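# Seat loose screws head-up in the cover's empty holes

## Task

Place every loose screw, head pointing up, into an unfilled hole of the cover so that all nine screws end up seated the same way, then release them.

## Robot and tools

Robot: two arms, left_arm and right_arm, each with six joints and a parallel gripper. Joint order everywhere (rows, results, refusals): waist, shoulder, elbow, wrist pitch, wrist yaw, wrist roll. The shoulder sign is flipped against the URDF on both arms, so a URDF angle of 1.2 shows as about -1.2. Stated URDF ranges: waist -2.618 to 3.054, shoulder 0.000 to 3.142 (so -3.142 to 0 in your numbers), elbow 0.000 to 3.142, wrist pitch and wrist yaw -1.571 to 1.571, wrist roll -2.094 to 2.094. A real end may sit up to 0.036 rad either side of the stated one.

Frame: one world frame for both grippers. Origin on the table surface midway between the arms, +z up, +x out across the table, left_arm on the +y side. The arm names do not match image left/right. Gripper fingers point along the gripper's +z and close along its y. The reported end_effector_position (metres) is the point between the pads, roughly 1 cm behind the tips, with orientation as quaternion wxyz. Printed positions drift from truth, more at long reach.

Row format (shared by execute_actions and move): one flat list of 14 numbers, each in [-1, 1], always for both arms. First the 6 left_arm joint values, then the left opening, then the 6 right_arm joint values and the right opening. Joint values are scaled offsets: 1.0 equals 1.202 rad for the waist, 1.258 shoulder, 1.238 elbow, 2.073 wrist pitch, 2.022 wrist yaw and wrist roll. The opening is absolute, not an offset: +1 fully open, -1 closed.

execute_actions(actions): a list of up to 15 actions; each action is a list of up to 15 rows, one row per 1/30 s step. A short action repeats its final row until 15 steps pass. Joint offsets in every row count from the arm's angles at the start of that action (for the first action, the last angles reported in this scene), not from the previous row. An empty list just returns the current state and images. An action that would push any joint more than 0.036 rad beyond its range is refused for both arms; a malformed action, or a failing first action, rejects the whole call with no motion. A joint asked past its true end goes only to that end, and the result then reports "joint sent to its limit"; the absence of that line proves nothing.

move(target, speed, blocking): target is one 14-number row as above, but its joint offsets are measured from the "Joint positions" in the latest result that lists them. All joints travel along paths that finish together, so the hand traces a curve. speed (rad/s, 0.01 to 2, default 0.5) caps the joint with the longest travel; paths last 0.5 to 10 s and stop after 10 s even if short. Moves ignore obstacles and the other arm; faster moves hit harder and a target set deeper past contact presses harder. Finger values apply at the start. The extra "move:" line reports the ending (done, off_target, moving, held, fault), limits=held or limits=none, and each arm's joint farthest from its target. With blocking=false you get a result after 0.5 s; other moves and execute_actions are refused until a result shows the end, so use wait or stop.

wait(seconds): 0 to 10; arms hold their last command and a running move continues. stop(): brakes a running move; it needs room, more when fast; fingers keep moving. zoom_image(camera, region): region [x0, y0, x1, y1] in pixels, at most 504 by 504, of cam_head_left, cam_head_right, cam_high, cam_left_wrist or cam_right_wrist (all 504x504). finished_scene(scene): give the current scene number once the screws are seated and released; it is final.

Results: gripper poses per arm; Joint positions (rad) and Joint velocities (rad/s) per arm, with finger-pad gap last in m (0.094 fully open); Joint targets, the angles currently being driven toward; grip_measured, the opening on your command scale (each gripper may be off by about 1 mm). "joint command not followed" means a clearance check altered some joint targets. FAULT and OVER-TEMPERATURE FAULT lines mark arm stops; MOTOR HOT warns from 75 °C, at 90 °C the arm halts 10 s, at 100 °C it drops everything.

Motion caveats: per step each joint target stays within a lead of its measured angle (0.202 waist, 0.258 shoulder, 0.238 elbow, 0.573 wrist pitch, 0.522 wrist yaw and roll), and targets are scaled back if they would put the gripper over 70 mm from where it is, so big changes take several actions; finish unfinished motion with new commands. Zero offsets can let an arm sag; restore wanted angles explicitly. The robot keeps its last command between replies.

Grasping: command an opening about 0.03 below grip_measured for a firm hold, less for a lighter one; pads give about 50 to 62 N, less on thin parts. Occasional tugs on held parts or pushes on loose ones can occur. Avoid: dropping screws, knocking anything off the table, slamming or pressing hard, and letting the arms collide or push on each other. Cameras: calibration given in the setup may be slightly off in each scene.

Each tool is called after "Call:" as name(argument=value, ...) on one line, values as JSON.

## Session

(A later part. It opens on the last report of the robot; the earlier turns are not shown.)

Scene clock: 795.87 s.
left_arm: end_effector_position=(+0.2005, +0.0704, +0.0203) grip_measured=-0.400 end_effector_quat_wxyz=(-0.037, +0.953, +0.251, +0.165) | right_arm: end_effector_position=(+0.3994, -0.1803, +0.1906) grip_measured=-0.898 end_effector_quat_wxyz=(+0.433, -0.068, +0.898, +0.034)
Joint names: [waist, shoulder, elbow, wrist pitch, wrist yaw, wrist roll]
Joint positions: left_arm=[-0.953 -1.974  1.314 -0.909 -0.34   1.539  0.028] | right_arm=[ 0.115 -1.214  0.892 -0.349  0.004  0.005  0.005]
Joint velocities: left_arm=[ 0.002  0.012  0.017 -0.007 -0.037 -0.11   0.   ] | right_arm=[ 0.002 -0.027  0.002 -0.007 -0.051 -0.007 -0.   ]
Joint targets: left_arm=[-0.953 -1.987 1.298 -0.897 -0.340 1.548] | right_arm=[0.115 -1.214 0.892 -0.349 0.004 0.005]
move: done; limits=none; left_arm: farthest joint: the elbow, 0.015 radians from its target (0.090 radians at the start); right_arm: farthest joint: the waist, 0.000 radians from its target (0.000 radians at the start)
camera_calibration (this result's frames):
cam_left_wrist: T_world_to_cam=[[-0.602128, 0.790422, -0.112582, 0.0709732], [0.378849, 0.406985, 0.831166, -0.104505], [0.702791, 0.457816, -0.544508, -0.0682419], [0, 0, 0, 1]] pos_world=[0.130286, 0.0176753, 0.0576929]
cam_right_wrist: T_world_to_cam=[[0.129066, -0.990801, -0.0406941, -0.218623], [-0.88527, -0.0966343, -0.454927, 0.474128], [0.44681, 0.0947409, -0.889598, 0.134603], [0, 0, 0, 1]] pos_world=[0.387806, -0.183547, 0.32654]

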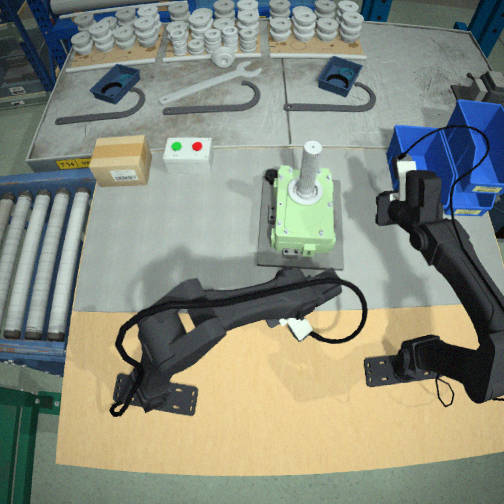

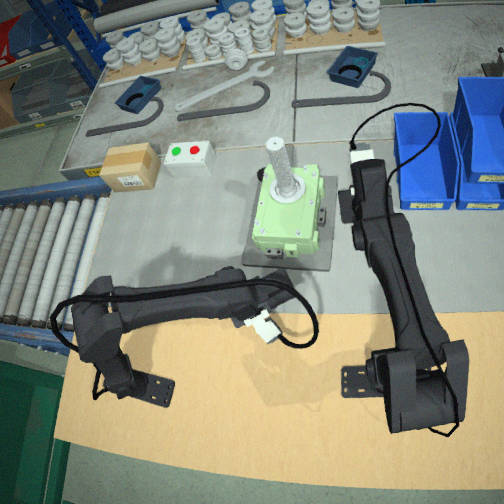

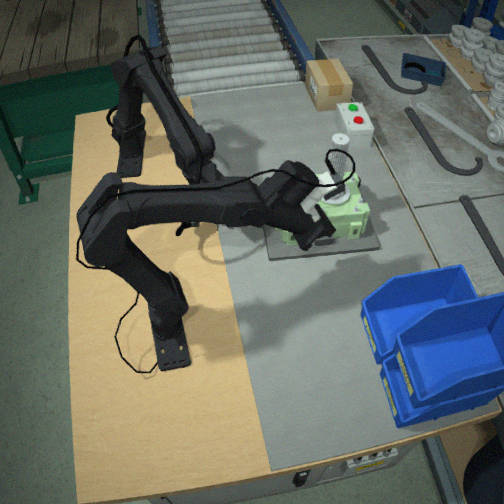

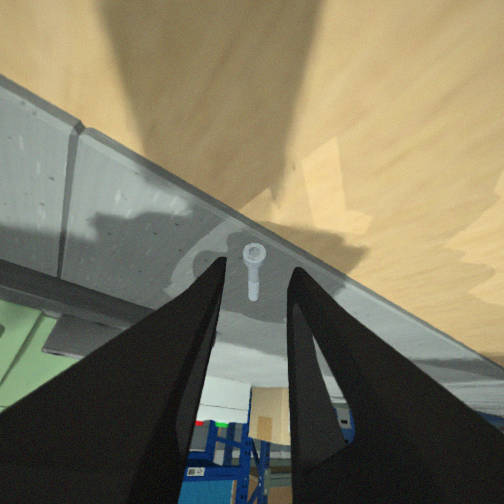

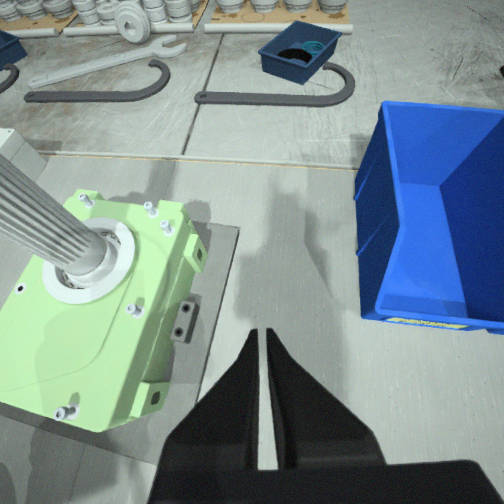

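Call:
execute_actions(actions=[[[0,0,0,0,0,0,-0.75,0,0,0,0,0,0,-0.9]],[[0,0,0,0,0,0,-0.96,0,0,0,0,0,0,-0.9]],[[0,0,0,0,0,0,-0.96,0,0,0,0,0,0,-0.9]]])

Call:
move(target=[0,0.38,0,0,0,0,-0.96,0,0,0,0,0,0,-0.9], speed=0.4)

Scene clock: 816.17 s.
left_arm: end_effector_position=(+0.2005, +0.0703, +0.0203) grip_measured=-0.941 end_effector_quat_wxyz=(-0.037, +0.953, +0.251, +0.165) | right_arm: end_effector_position=(+0.3994, -0.1803, +0.1906) grip_measured=-0.898 end_effector_quat_wxyz=(+0.433, -0.068, +0.898, +0.034)
Joint names: [waist, shoulder, elbow, wrist pitch, wrist yaw, wrist roll]
Joint positions: left_arm=[-0.953 -1.974  1.314 -0.908 -0.34   1.539  0.003] | right_arm=[ 0.115 -1.214  0.892 -0.349  0.004  0.005  0.005]
Joint velocities: left_arm=[-0.022  0.002 -0.012 -0.007  0.081  0.007 -0.   ] | right_arm=[-0.002  0.007 -0.002 -0.037  0.007  0.022 -0.001]
Joint targets: left_arm=[-0.953 -1.974 1.314 -0.908 -0.340 1.539] | right_arm=[0.115 -1.214 0.892 -0.349 0.004 0.005]
camera_calibration (this result's frames):
cam_left_wrist: T_world_to_cam=[[-0.60183, 0.790613, -0.112831, 0.0709943], [0.378897, 0.407035, 0.831119, -0.1045], [0.703021, 0.457441, -0.544527, -0.0682539], [0, 0, 0, 1]] pos_world=[0.130305, 0.0176284, 0.0576965]
cam_right_wrist: T_world_to_cam=[[0.129066, -0.990801, -0.0406941, -0.218623], [-0.88527, -0.0966343, -0.454927, 0.474128], [0.44681, 0.0947409, -0.889598, 0.134603], [0, 0, 0, 1]] pos_world=[0.387806, -0.183547, 0.32654]

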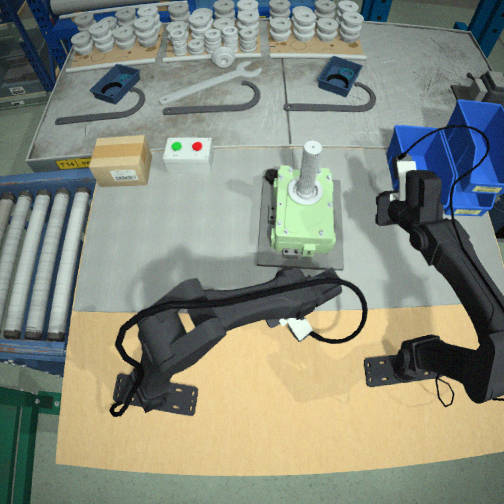

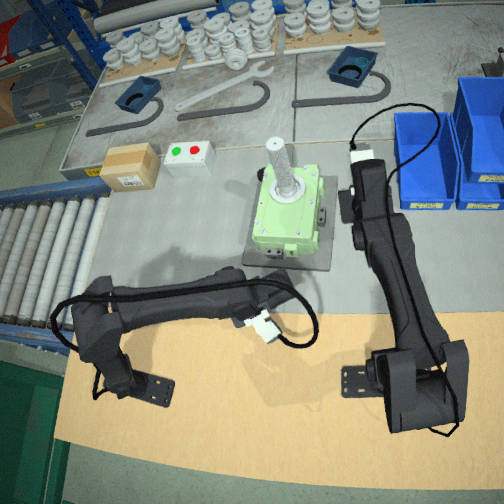

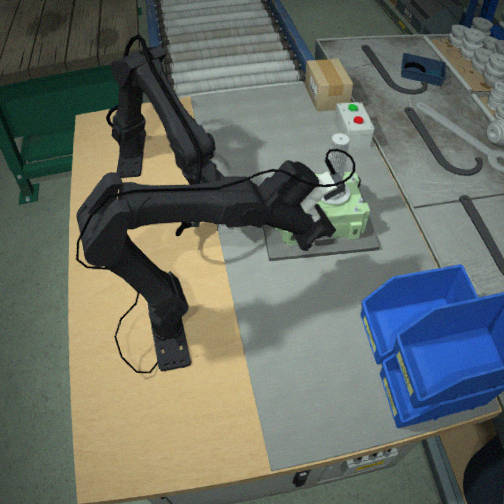

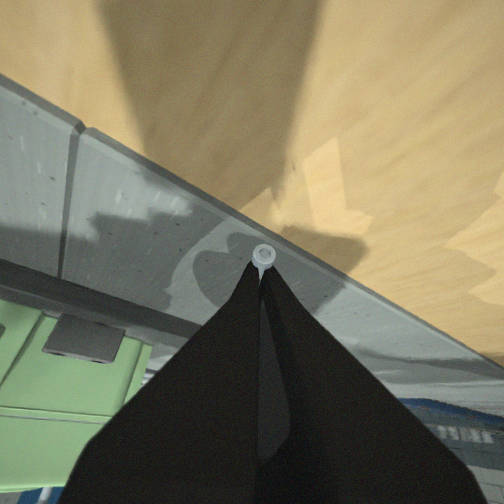

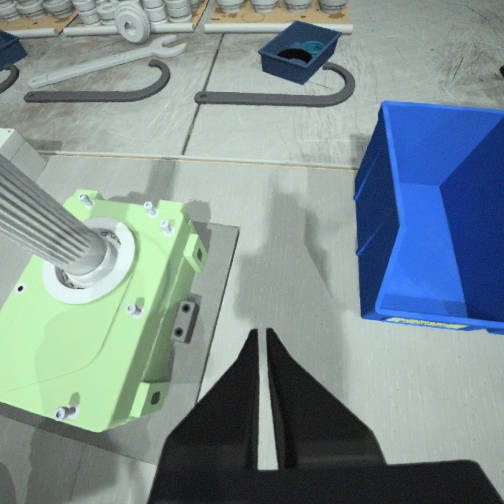

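Scene clock: 817.77 s.
left_arm: end_effector_position=(+0.2046, +0.0625, +0.1802) grip_measured=-0.941 end_effector_quat_wxyz=(+0.185, +0.917, +0.282, +0.211) | right_arm: end_effector_position=(+0.3994, -0.1803, +0.1906) grip_measured=-0.898 end_effector_quat_wxyz=(+0.433, -0.068, +0.898, +0.034)
Joint names: [waist, shoulder, elbow, wrist pitch, wrist yaw, wrist roll]
Joint positions: left_arm=[-0.953 -1.51   1.314 -0.908 -0.34   1.539  0.003] | right_arm=[ 0.115 -1.214  0.892 -0.349  0.004  0.005  0.005]
Joint velocities: left_arm=[-0.002  0.022  0.002  0.022  0.022 -0.037 -0.001] | right_arm=[-0.007  0.017 -0.012 -0.022  0.007 -0.081 -0.   ]
Joint targets: left_arm=[-0.953 -1.496 1.314 -0.908 -0.340 1.539] | right_arm=[0.115 -1.214 0.892 -0.349 0.004 0.005]
move: done; limits=none; left_arm: farthest joint: the shoulder, 0.014 radians from its target (0.478 radians at the start); right_arm: farthest joint: the waist, 0.000 radians from its target (0.000 radians at the start)
camera_calibration (this result's frames):
cam_left_wrist: T_world_to_cam=[[-0.530235, 0.654247, -0.539269, 0.168368], [0.215091, 0.719034, 0.660852, -0.191149], [0.820114, 0.234415, -0.52198, 0.00546612], [0, 0, 0, 1]] pos_world=[0.125906, 0.026007, 0.21997]
cam_right_wrist: T_world_to_cam=[[0.129066, -0.990801, -0.0406941, -0.218623], [-0.88527, -0.0966343, -0.454927, 0.474128], [0.44681, 0.0947409, -0.889598, 0.134603], [0, 0, 0, 1]] pos_world=[0.387806, -0.183547, 0.32654]

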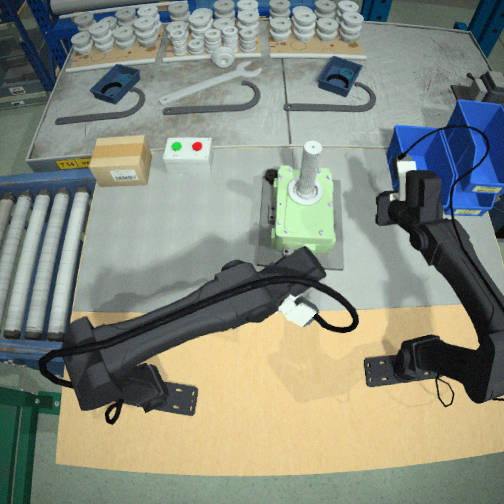

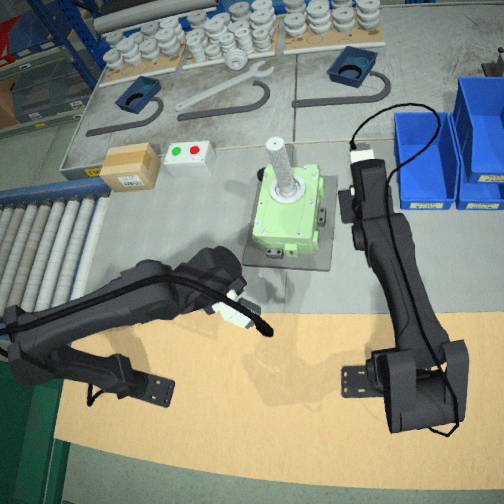

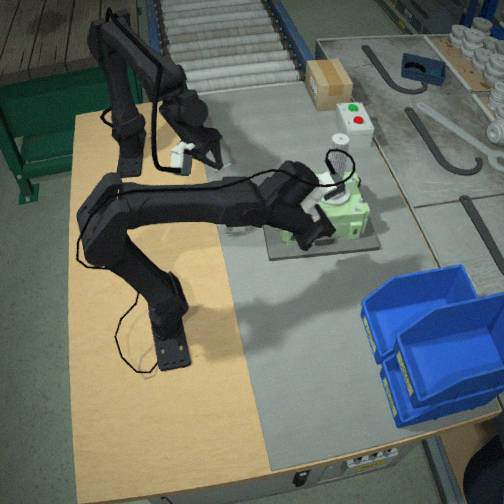

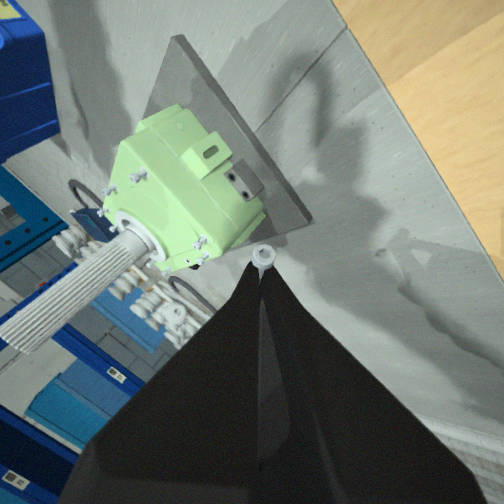

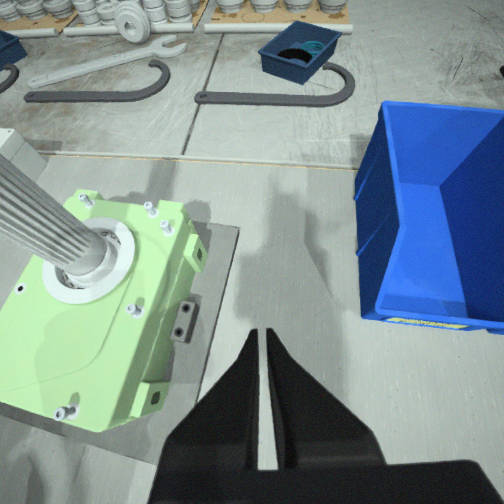

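Call:
move(target=[0.544,-0.272,-0.189,0.625,0.423,-0.662,-0.96,0,0,0,0,0,0,-0.9], speed=0.7)

Call:
move(target=[0,-0.045,0,0,0,0,-0.96,0.45,-0.11,0,0,0,0,-0.9], speed=0.5)

Call:
zoom_image(camera="cam_right_wrist", region=[245,130,345,230])

Scene clock: 838.37 s.
left_arm: end_effector_position=(+0.4203, +0.0590, +0.1684) grip_measured=-0.941 end_effector_quat_wxyz=(+0.521, +0.387, +0.714, -0.266) | right_arm: end_effector_position=(+0.3994, -0.1803, +0.1906) grip_measured=-0.898 end_effector_quat_wxyz=(+0.433, -0.068, +0.898, +0.034)
Joint names: [waist, shoulder, elbow, wrist pitch, wrist yaw, wrist roll]
Joint positions: left_arm=[-0.3   -1.842  1.094  0.377  0.504  0.21   0.003] | right_arm=[ 0.115 -1.214  0.892 -0.349  0.004  0.005  0.005]
Joint velocities: left_arm=[-0.002  0.017 -0.012 -0.11   0.007  0.037 -0.001] | right_arm=[-0.002  0.022  0.007  0.007 -0.007 -0.022  0.001]
Joint targets: left_arm=[-0.299 -1.852 1.080 0.387 0.515 0.201] | right_arm=[0.115 -1.214 0.892 -0.349 0.004 0.005]
move: done; limits=none; left_arm: farthest joint: the elbow, 0.014 radians from its target (0.234 radians at the start); right_arm: farthest joint: the waist, 0.000 radians from its target (0.000 radians at the start)
camera_calibration (this result's frames):
cam_left_wrist: T_world_to_cam=[[-0.763999, -0.634968, 0.114548, 0.342869], [-0.581828, 0.601258, -0.54769, 0.318235], [0.278893, -0.485082, -0.828803, 0.144836], [0, 0, 0, 1]] pos_world=[0.406716, 0.0966263, 0.25506]
cam_right_wrist: T_world_to_cam=[[0.129066, -0.990801, -0.0406941, -0.218623], [-0.88527, -0.0966343, -0.454927, 0.474128], [0.44681, 0.0947409, -0.889598, 0.134603], [0, 0, 0, 1]] pos_world=[0.387806, -0.183547, 0.32654]

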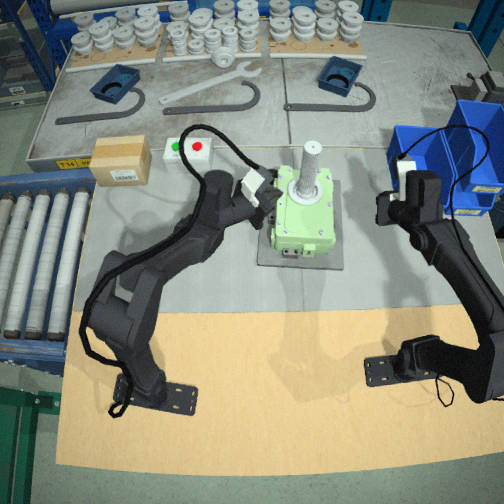

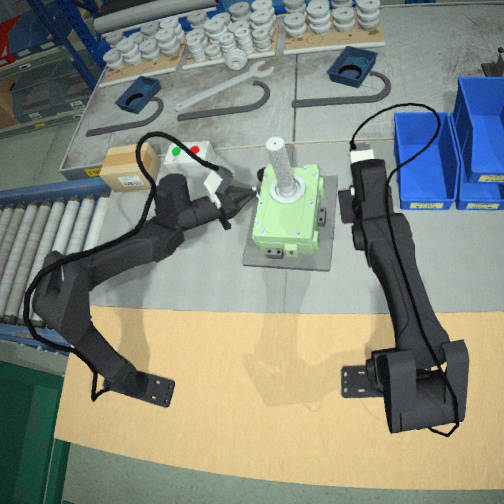

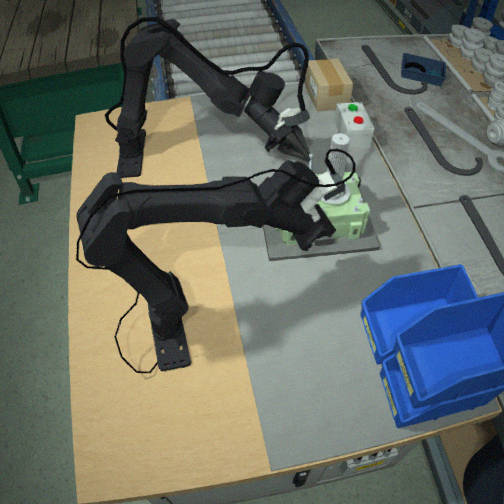

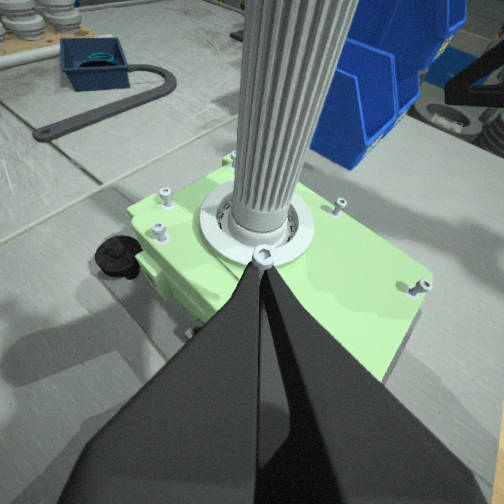

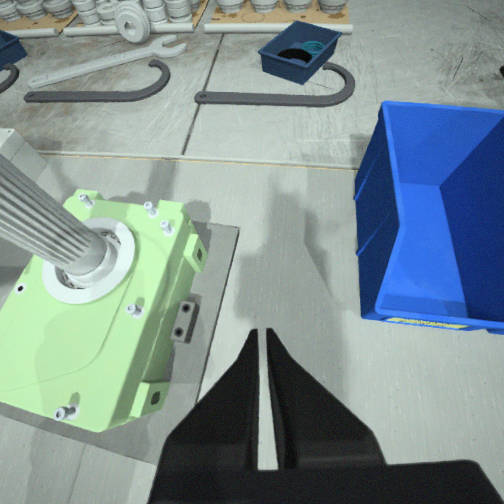

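Scene clock: 839.83 s.
left_arm: end_effector_position=(+0.4218, +0.0583, +0.1466) grip_measured=-0.941 end_effector_quat_wxyz=(+0.503, +0.386, +0.726, -0.267) | right_arm: end_effector_position=(+0.3223, +0.0037, +0.1449) grip_measured=-0.898 end_effector_quat_wxyz=(+0.354, -0.312, +0.872, +0.127)
Joint names: [waist, shoulder, elbow, wrist pitch, wrist yaw, wrist roll]
Joint positions: left_arm=[-0.3   -1.885  1.094  0.377  0.504  0.21   0.003] | right_arm=[ 0.65  -1.343  0.892 -0.349  0.003  0.005  0.005]
Joint velocities: left_arm=[-0.017  0.007 -0.002  0.022  0.051  0.066 -0.001] | right_arm=[-0.012  0.012 -0.007 -0.022 -0.022 -0.022 -0.001]
Joint targets: left_arm=[-0.300 -1.899 1.094 0.377 0.504 0.210] | right_arm=[0.656 -1.353 0.892 -0.349 0.004 0.005]
move: done; limits=none; left_arm: farthest joint: the shoulder, 0.013 radians from its target (0.057 radians at the start); right_arm: farthest joint: the shoulder, 0.010 radians from its target (0.138 radians at the start)
camera_calibration (this result's frames):
cam_left_wrist: T_world_to_cam=[[-0.759037, -0.637286, 0.133148, 0.341412], [-0.602815, 0.610699, -0.513479, 0.310922], [0.245919, -0.470013, -0.847709, 0.141785], [0, 0, 0, 1]] pos_world=[0.411705, 0.0943382, 0.234386]
cam_right_wrist: T_world_to_cam=[[0.612856, -0.789308, -0.0374237, -0.185389], [-0.751115, -0.567183, -0.33783, 0.344407], [0.245426, 0.23515, -0.940463, 0.182673], [0, 0, 0, 1]] pos_world=[0.327474, 0.00605722, 0.281211]

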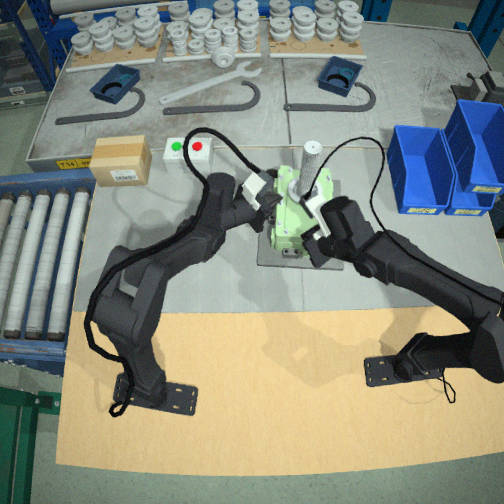

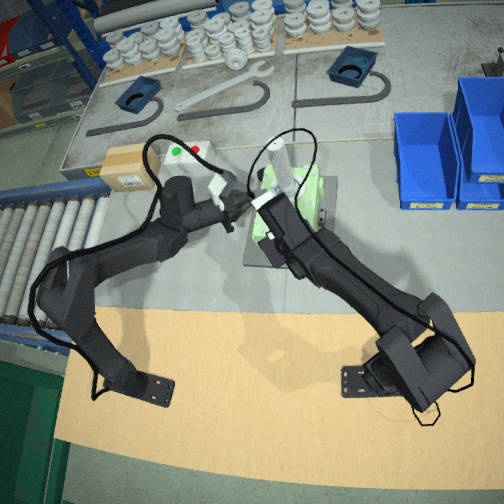

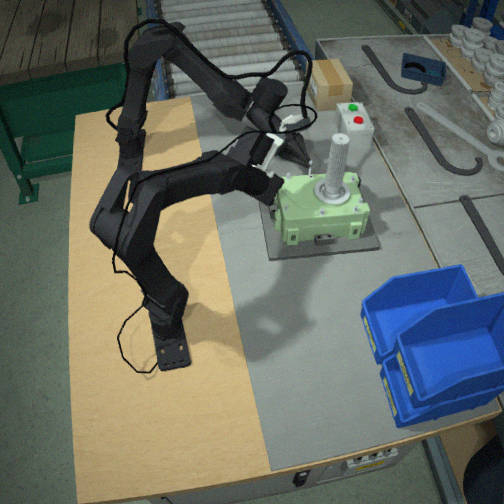

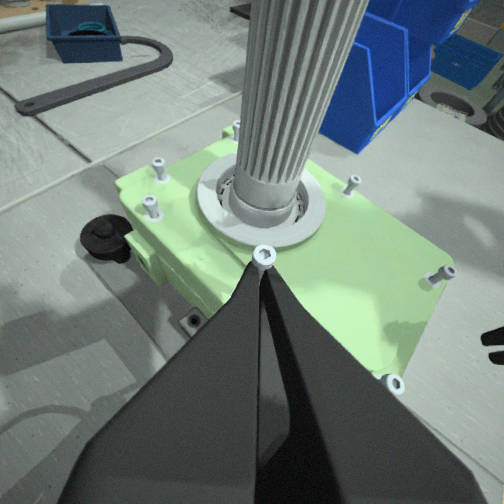

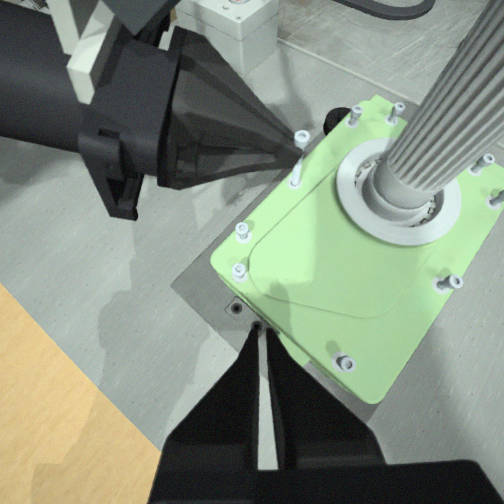

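Region (245, 130, 345, 230) of cam_right_wrist's 504x504 image, scaled by 5.040, with more detail than that image has.

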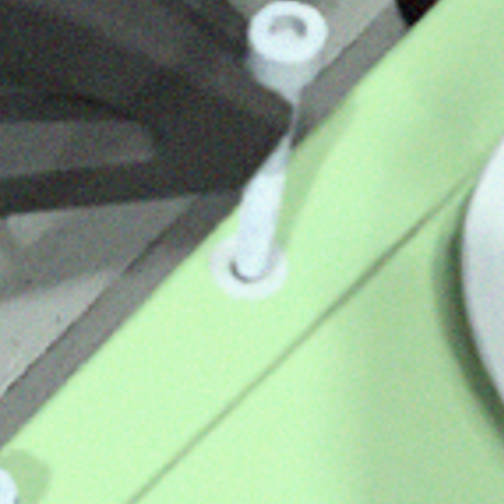

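Call:
zoom_image(camera="cam_high", region=[280,140,340,200])

Region (280, 140, 340, 200) of cam_high's 504x504 image, scaled by 8.400, with more detail than that image has.

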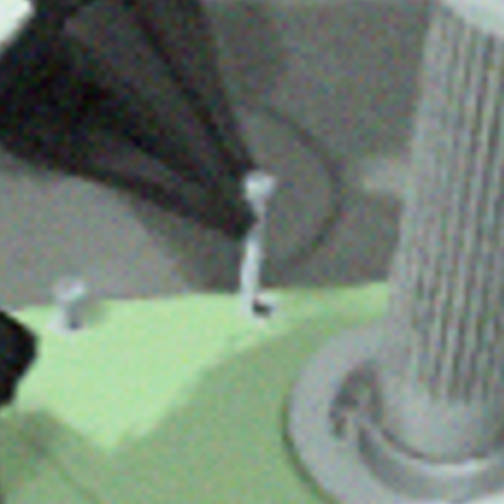

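Call:
move(target=[0,0,0,0,-0.013,0,-0.96,0,0,0,0,0,0,-0.9], speed=0.05)

Call:
zoom_image(camera="cam_high", region=[280,140,340,200])

Call:
zoom_image(camera="cam_right_wrist", region=[245,130,345,230])

Scene clock: 856.83 s.
left_arm: end_effector_position=(+0.4247, +0.0606, +0.1459) grip_measured=-0.941 end_effector_quat_wxyz=(+0.505, +0.381, +0.730, -0.258) | right_arm: end_effector_position=(+0.3223, +0.0037, +0.1449) grip_measured=-0.898 end_effector_quat_wxyz=(+0.354, -0.312, +0.872, +0.127)
Joint names: [waist, shoulder, elbow, wrist pitch, wrist yaw, wrist roll]
Joint positions: left_arm=[-0.3   -1.885  1.094  0.377  0.482  0.21   0.003] | right_arm=[ 0.65  -1.343  0.892 -0.349  0.003  0.005  0.005]
Joint velocities: left_arm=[-0.002 -0.002 -0.022  0.007 -0.022  0.007  0.001] | right_arm=[-0.007 -0.022  0.002  0.007  0.037 -0.022  0.   ]
Joint targets: left_arm=[-0.300 -1.885 1.094 0.377 0.478 0.210] | right_arm=[0.650 -1.343 0.892 -0.349 0.003 0.005]
move: done; limits=none; left_arm: farthest joint: the wrist yaw, 0.005 radians from its target (0.026 radians at the start); right_arm: farthest joint: the waist, 0.000 radians from its target (0.000 radians at the start)
camera_calibration (this result's frames):
cam_left_wrist: T_world_to_cam=[[-0.746883, -0.653023, 0.125405, 0.342134], [-0.612835, 0.602798, -0.510949, 0.315235], [0.258068, -0.458471, -0.850415, 0.136095], [0, 0, 0, 1]] pos_world=[0.4136, 0.0957941, 0.233901]
cam_right_wrist: T_world_to_cam=[[0.612856, -0.789308, -0.0374237, -0.185389], [-0.751115, -0.567183, -0.33783, 0.344407], [0.245426, 0.23515, -0.940463, 0.182673], [0, 0, 0, 1]] pos_world=[0.327474, 0.00605722, 0.281211]

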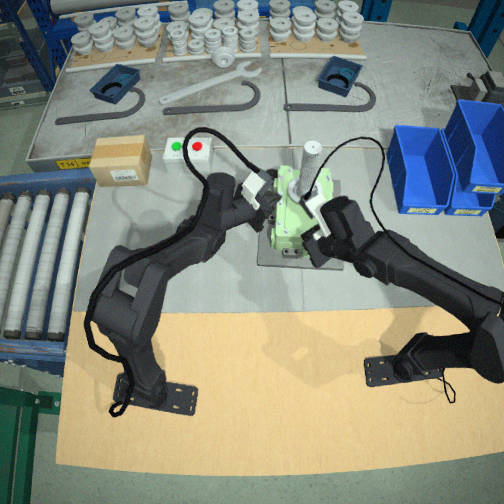

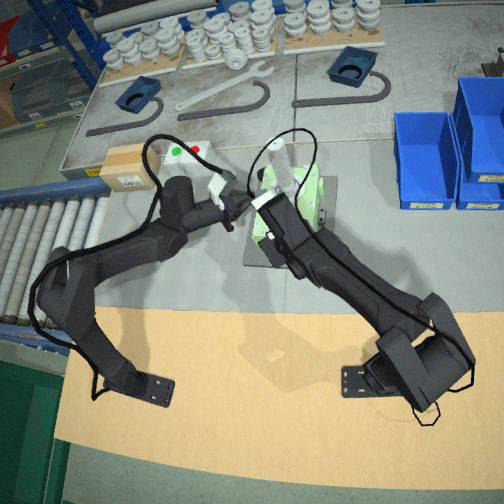

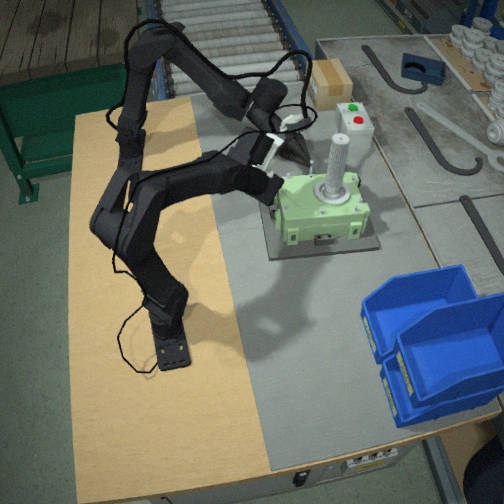

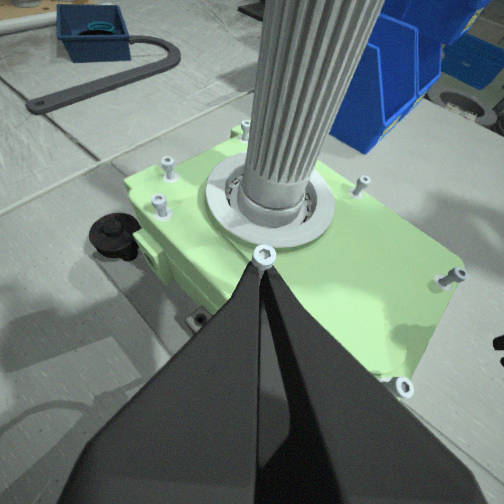

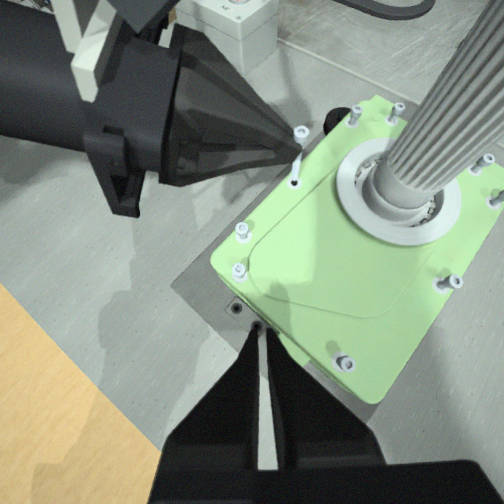

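Region (280, 140, 340, 200) of cam_high's 504x504 image, scaled by 8.400, with more detail than that image has.

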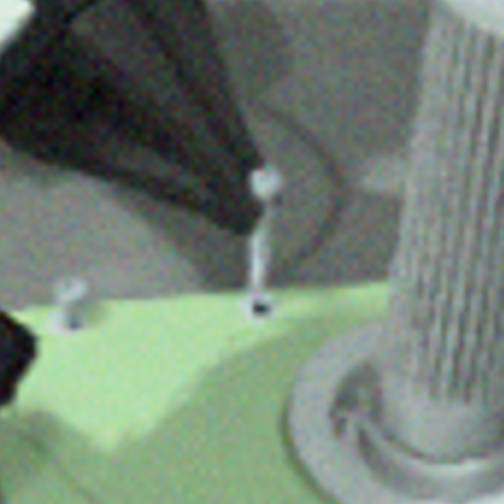

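Region (245, 130, 345, 230) of cam_right_wrist's 504x504 image, scaled by 5.040, with more detail than that image has.

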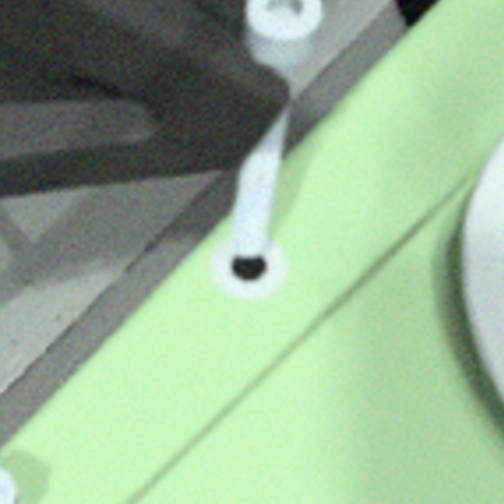

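Looks aligned. Descend.

Call:
move(target=[0,-0.03,0,0,0,0,-0.96,0,0,0,0,0,0,-0.9], speed=0.03)

Call:
zoom_image(camera="cam_right_wrist", region=[245,130,345,230])

Scene clock: 864.83 s.
left_arm: end_effector_position=(+0.4252, +0.0604, +0.1386) grip_measured=-0.941 end_effector_quat_wxyz=(+0.500, +0.381, +0.734, -0.258) | right_arm: end_effector_position=(+0.3223, +0.0037, +0.1449) grip_measured=-0.898 end_effector_quat_wxyz=(+0.354, -0.312, +0.872, +0.127)
Joint names: [waist, shoulder, elbow, wrist pitch, wrist yaw, wrist roll]
Joint positions: left_arm=[-0.3   -1.901  1.094  0.379  0.482  0.21   0.003] | right_arm=[ 0.65  -1.343  0.892 -0.349  0.003  0.005  0.005]
Joint velocities: left_arm=[-0.002  0.012  0.007 -0.037  0.037 -0.066 -0.   ] | right_arm=[ 0.002  0.007 -0.007 -0.007  0.095  0.022 -0.001]
Joint targets: left_arm=[-0.300 -1.923 1.094 0.377 0.483 0.210] | right_arm=[0.650 -1.343 0.892 -0.349 0.003 0.005]
move: off_target (left_arm); limits=none; left_arm: farthest joint: the shoulder, 0.022 radians from its target (0.037 radians at the start); right_arm: farthest joint: the waist, 0.000 radians from its target (0.000 radians at the start)
camera_calibration (this result's frames):
cam_left_wrist: T_world_to_cam=[[-0.745332, -0.653742, 0.130771, 0.341908], [-0.618958, 0.605637, -0.500094, 0.312856], [0.247733, -0.453678, -0.85604, 0.134524], [0, 0, 0, 1]] pos_world=[0.415153, 0.0950735, 0.226904]
cam_right_wrist: T_world_to_cam=[[0.612856, -0.789308, -0.0374237, -0.185389], [-0.751115, -0.567183, -0.33783, 0.344407], [0.245426, 0.23515, -0.940463, 0.182673], [0, 0, 0, 1]] pos_world=[0.327474, 0.00605722, 0.281211]

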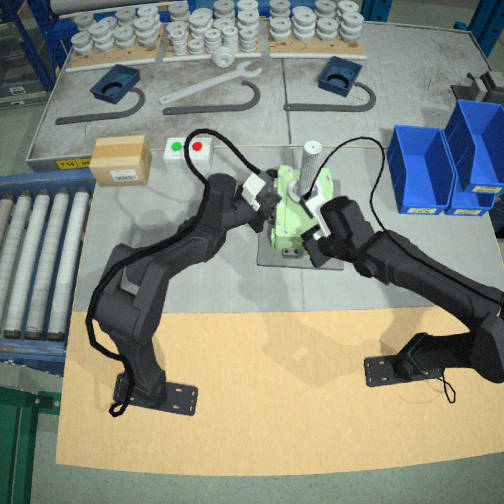

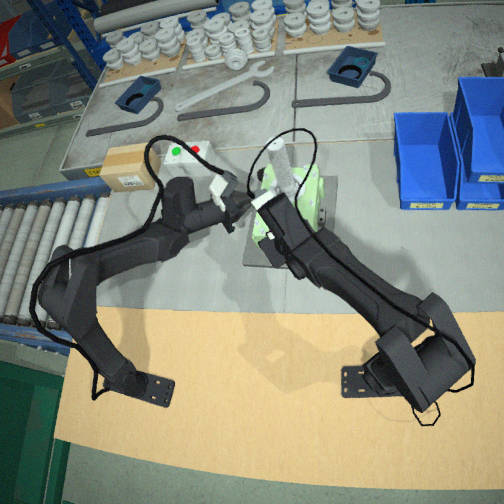

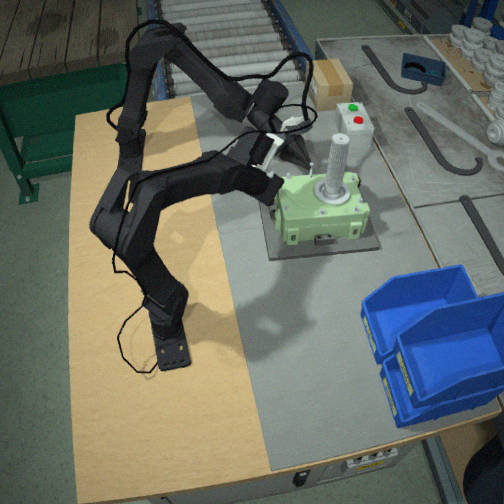

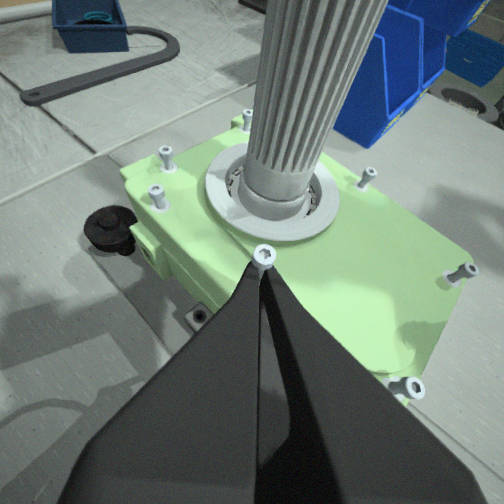

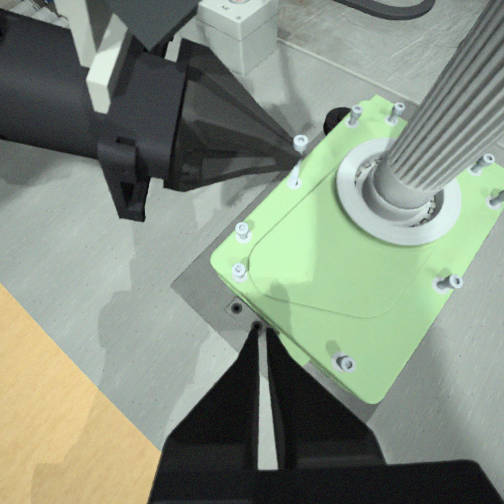

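Region (245, 130, 345, 230) of cam_right_wrist's 504x504 image, scaled by 5.040, with more detail than that image has.

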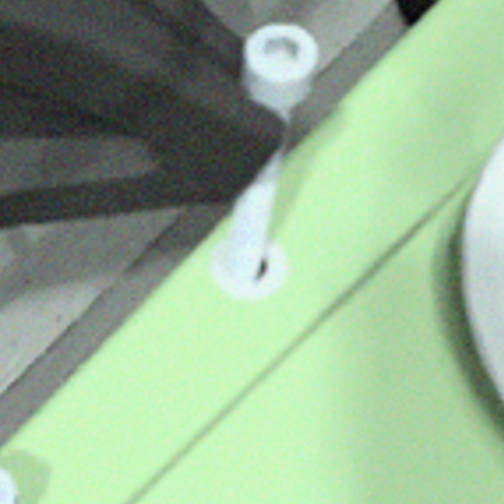

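Call:
move(target=[0,0,0,0.012,0,0,-0.96,0,0,0,0,0,0,-0.9], speed=0.04)

Call:
move(target=[0,-0.03,0,0,0,0,-0.96,0,0,0,0,0,0,-0.9], speed=0.03)

Call:
zoom_image(camera="cam_right_wrist", region=[245,130,345,230])

Scene clock: 874.47 s.
left_arm: end_effector_position=(+0.4264, +0.0598, +0.1415) grip_measured=-0.941 end_effector_quat_wxyz=(+0.506, +0.381, +0.730, -0.258) | right_arm: end_effector_position=(+0.3223, +0.0037, +0.1449) grip_measured=-0.898 end_effector_quat_wxyz=(+0.354, -0.312, +0.872, +0.127)
Joint names: [waist, shoulder, elbow, wrist pitch, wrist yaw, wrist roll]
Joint positions: left_arm=[-0.3   -1.901  1.094  0.393  0.482  0.21   0.003] | right_arm=[ 0.65  -1.343  0.892 -0.349  0.003  0.005  0.005]
Joint velocities: left_arm=[ 0.002  0.012  0.002 -0.051  0.022 -0.022  0.   ] | right_arm=[ 0.017  0.022 -0.007  0.007  0.081  0.022 -0.001]
Joint targets: left_arm=[-0.300 -1.901 1.094 0.404 0.482 0.210] | right_arm=[0.650 -1.343 0.892 -0.349 0.003 0.005]
move: done; limits=none; left_arm: farthest joint: the wrist pitch, 0.010 radians from its target (0.025 radians at the start); right_arm: farthest joint: the waist, 0.000 radians from its target (0.000 radians at the start)
camera_calibration (this result's frames):
cam_left_wrist: T_world_to_cam=[[-0.74697, -0.652983, 0.125097, 0.343508], [-0.612481, 0.602634, -0.511566, 0.314442], [0.258656, -0.458744, -0.850089, 0.131298], [0, 0, 0, 1]] pos_world=[0.415219, 0.0950433, 0.229501]
cam_right_wrist: T_world_to_cam=[[0.612856, -0.789308, -0.0374237, -0.185389], [-0.751115, -0.567183, -0.33783, 0.344407], [0.245426, 0.23515, -0.940463, 0.182673], [0, 0, 0, 1]] pos_world=[0.327474, 0.00605722, 0.281211]

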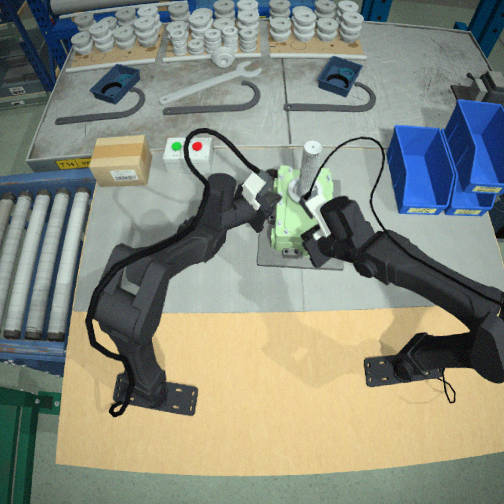

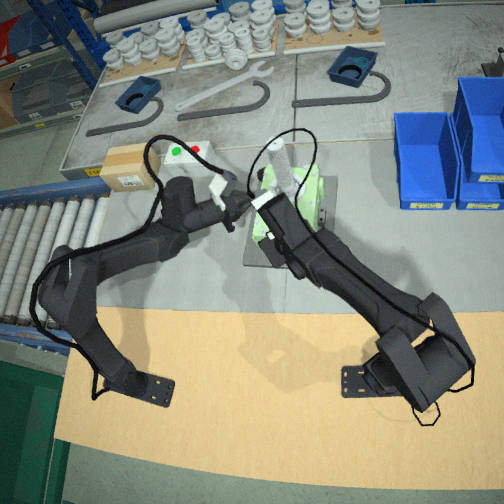

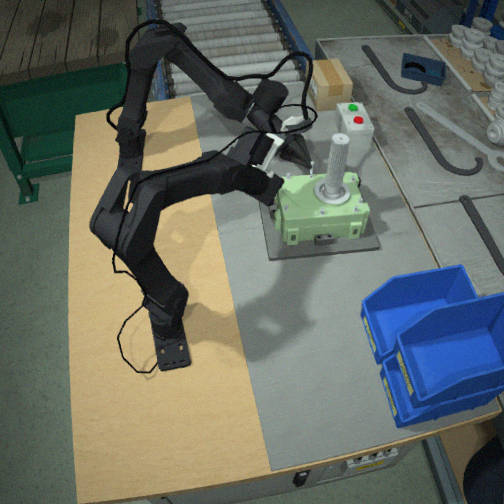

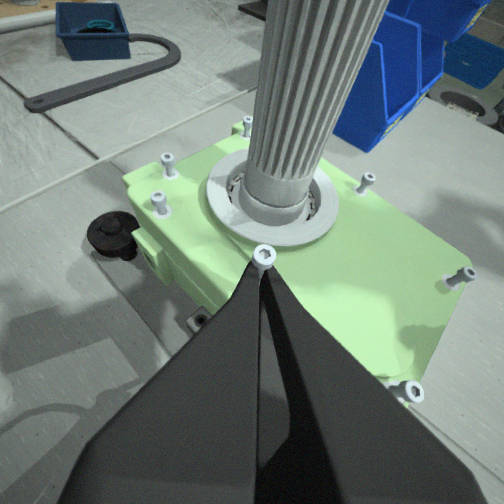

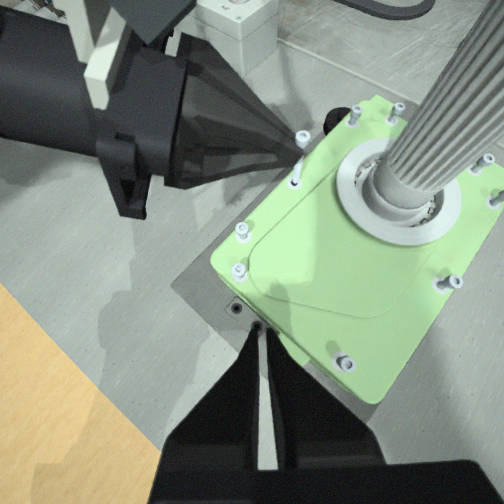

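Scene clock: 875.93 s.
left_arm: end_effector_position=(+0.4268, +0.0595, +0.1382) grip_measured=-0.941 end_effector_quat_wxyz=(+0.504, +0.381, +0.731, -0.259) | right_arm: end_effector_position=(+0.3223, +0.0037, +0.1449) grip_measured=-0.898 end_effector_quat_wxyz=(+0.354, -0.312, +0.872, +0.127)
Joint names: [waist, shoulder, elbow, wrist pitch, wrist yaw, wrist roll]
Joint positions: left_arm=[-0.3   -1.909  1.094  0.398  0.483  0.21   0.003] | right_arm=[ 0.65  -1.343  0.892 -0.349  0.003  0.005  0.005]
Joint velocities: left_arm=[-0.002 -0.002 -0.007 -0.022 -0.022  0.022 -0.   ] | right_arm=[ 0.022  0.002 -0.007  0.022 -0.007 -0.007  0.001]
Joint targets: left_arm=[-0.300 -1.938 1.094 0.393 0.482 0.210] | right_arm=[0.650 -1.343 0.892 -0.349 0.003 0.005]
move: off_target (left_arm); limits=none; left_arm: farthest joint: the shoulder, 0.030 radians from its target (0.038 radians at the start); right_arm: farthest joint: the waist, 0.000 radians from its target (0.000 radians at the start)
camera_calibration (this result's frames):
cam_left_wrist: T_world_to_cam=[[-0.74693, -0.652649, 0.127067, 0.343713], [-0.614067, 0.60382, -0.508256, 0.313317], [0.254987, -0.457659, -0.851781, 0.129924], [0, 0, 0, 1]] pos_world=[0.415998, 0.0945981, 0.226237]
cam_right_wrist: T_world_to_cam=[[0.612856, -0.789308, -0.0374237, -0.185389], [-0.751115, -0.567183, -0.33783, 0.344407], [0.245426, 0.23515, -0.940463, 0.182673], [0, 0, 0, 1]] pos_world=[0.327474, 0.00605722, 0.281211]

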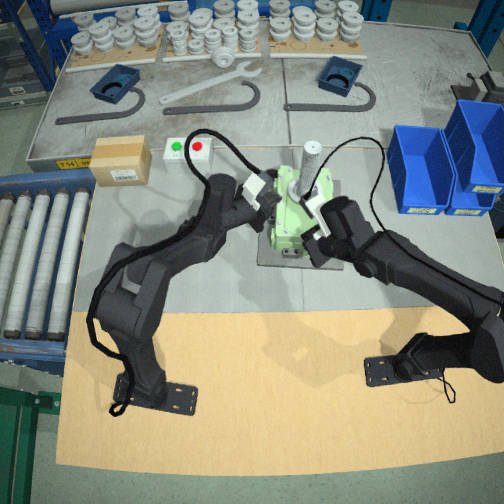

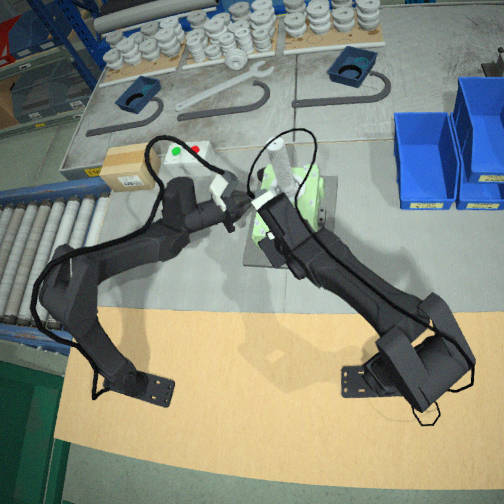

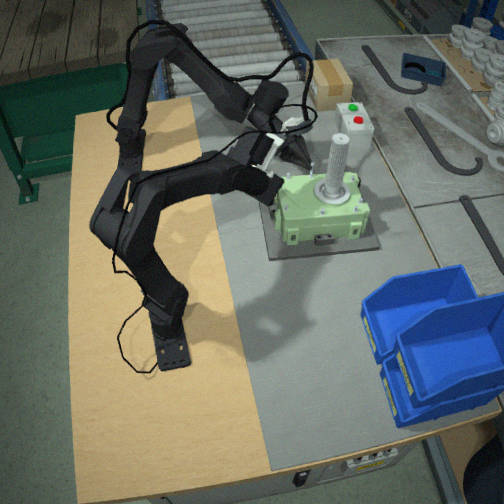

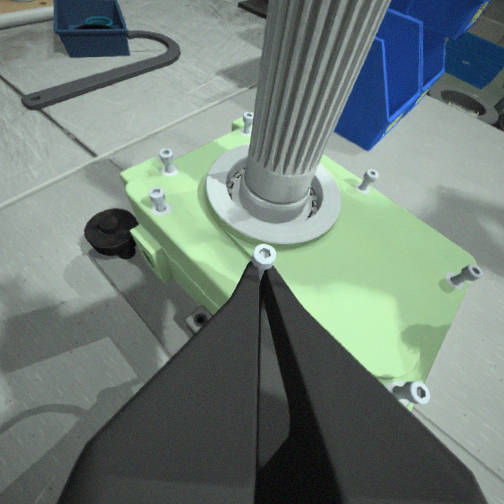

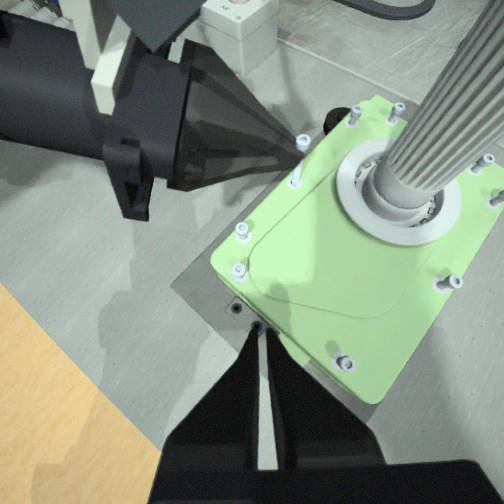

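Region (245, 130, 345, 230) of cam_right_wrist's 504x504 image, scaled by 5.040, with more detail than that image has.

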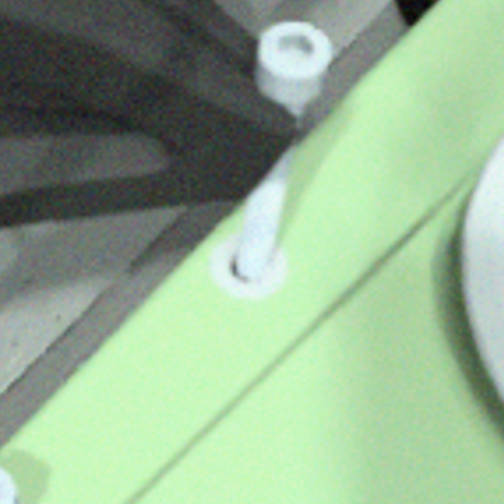

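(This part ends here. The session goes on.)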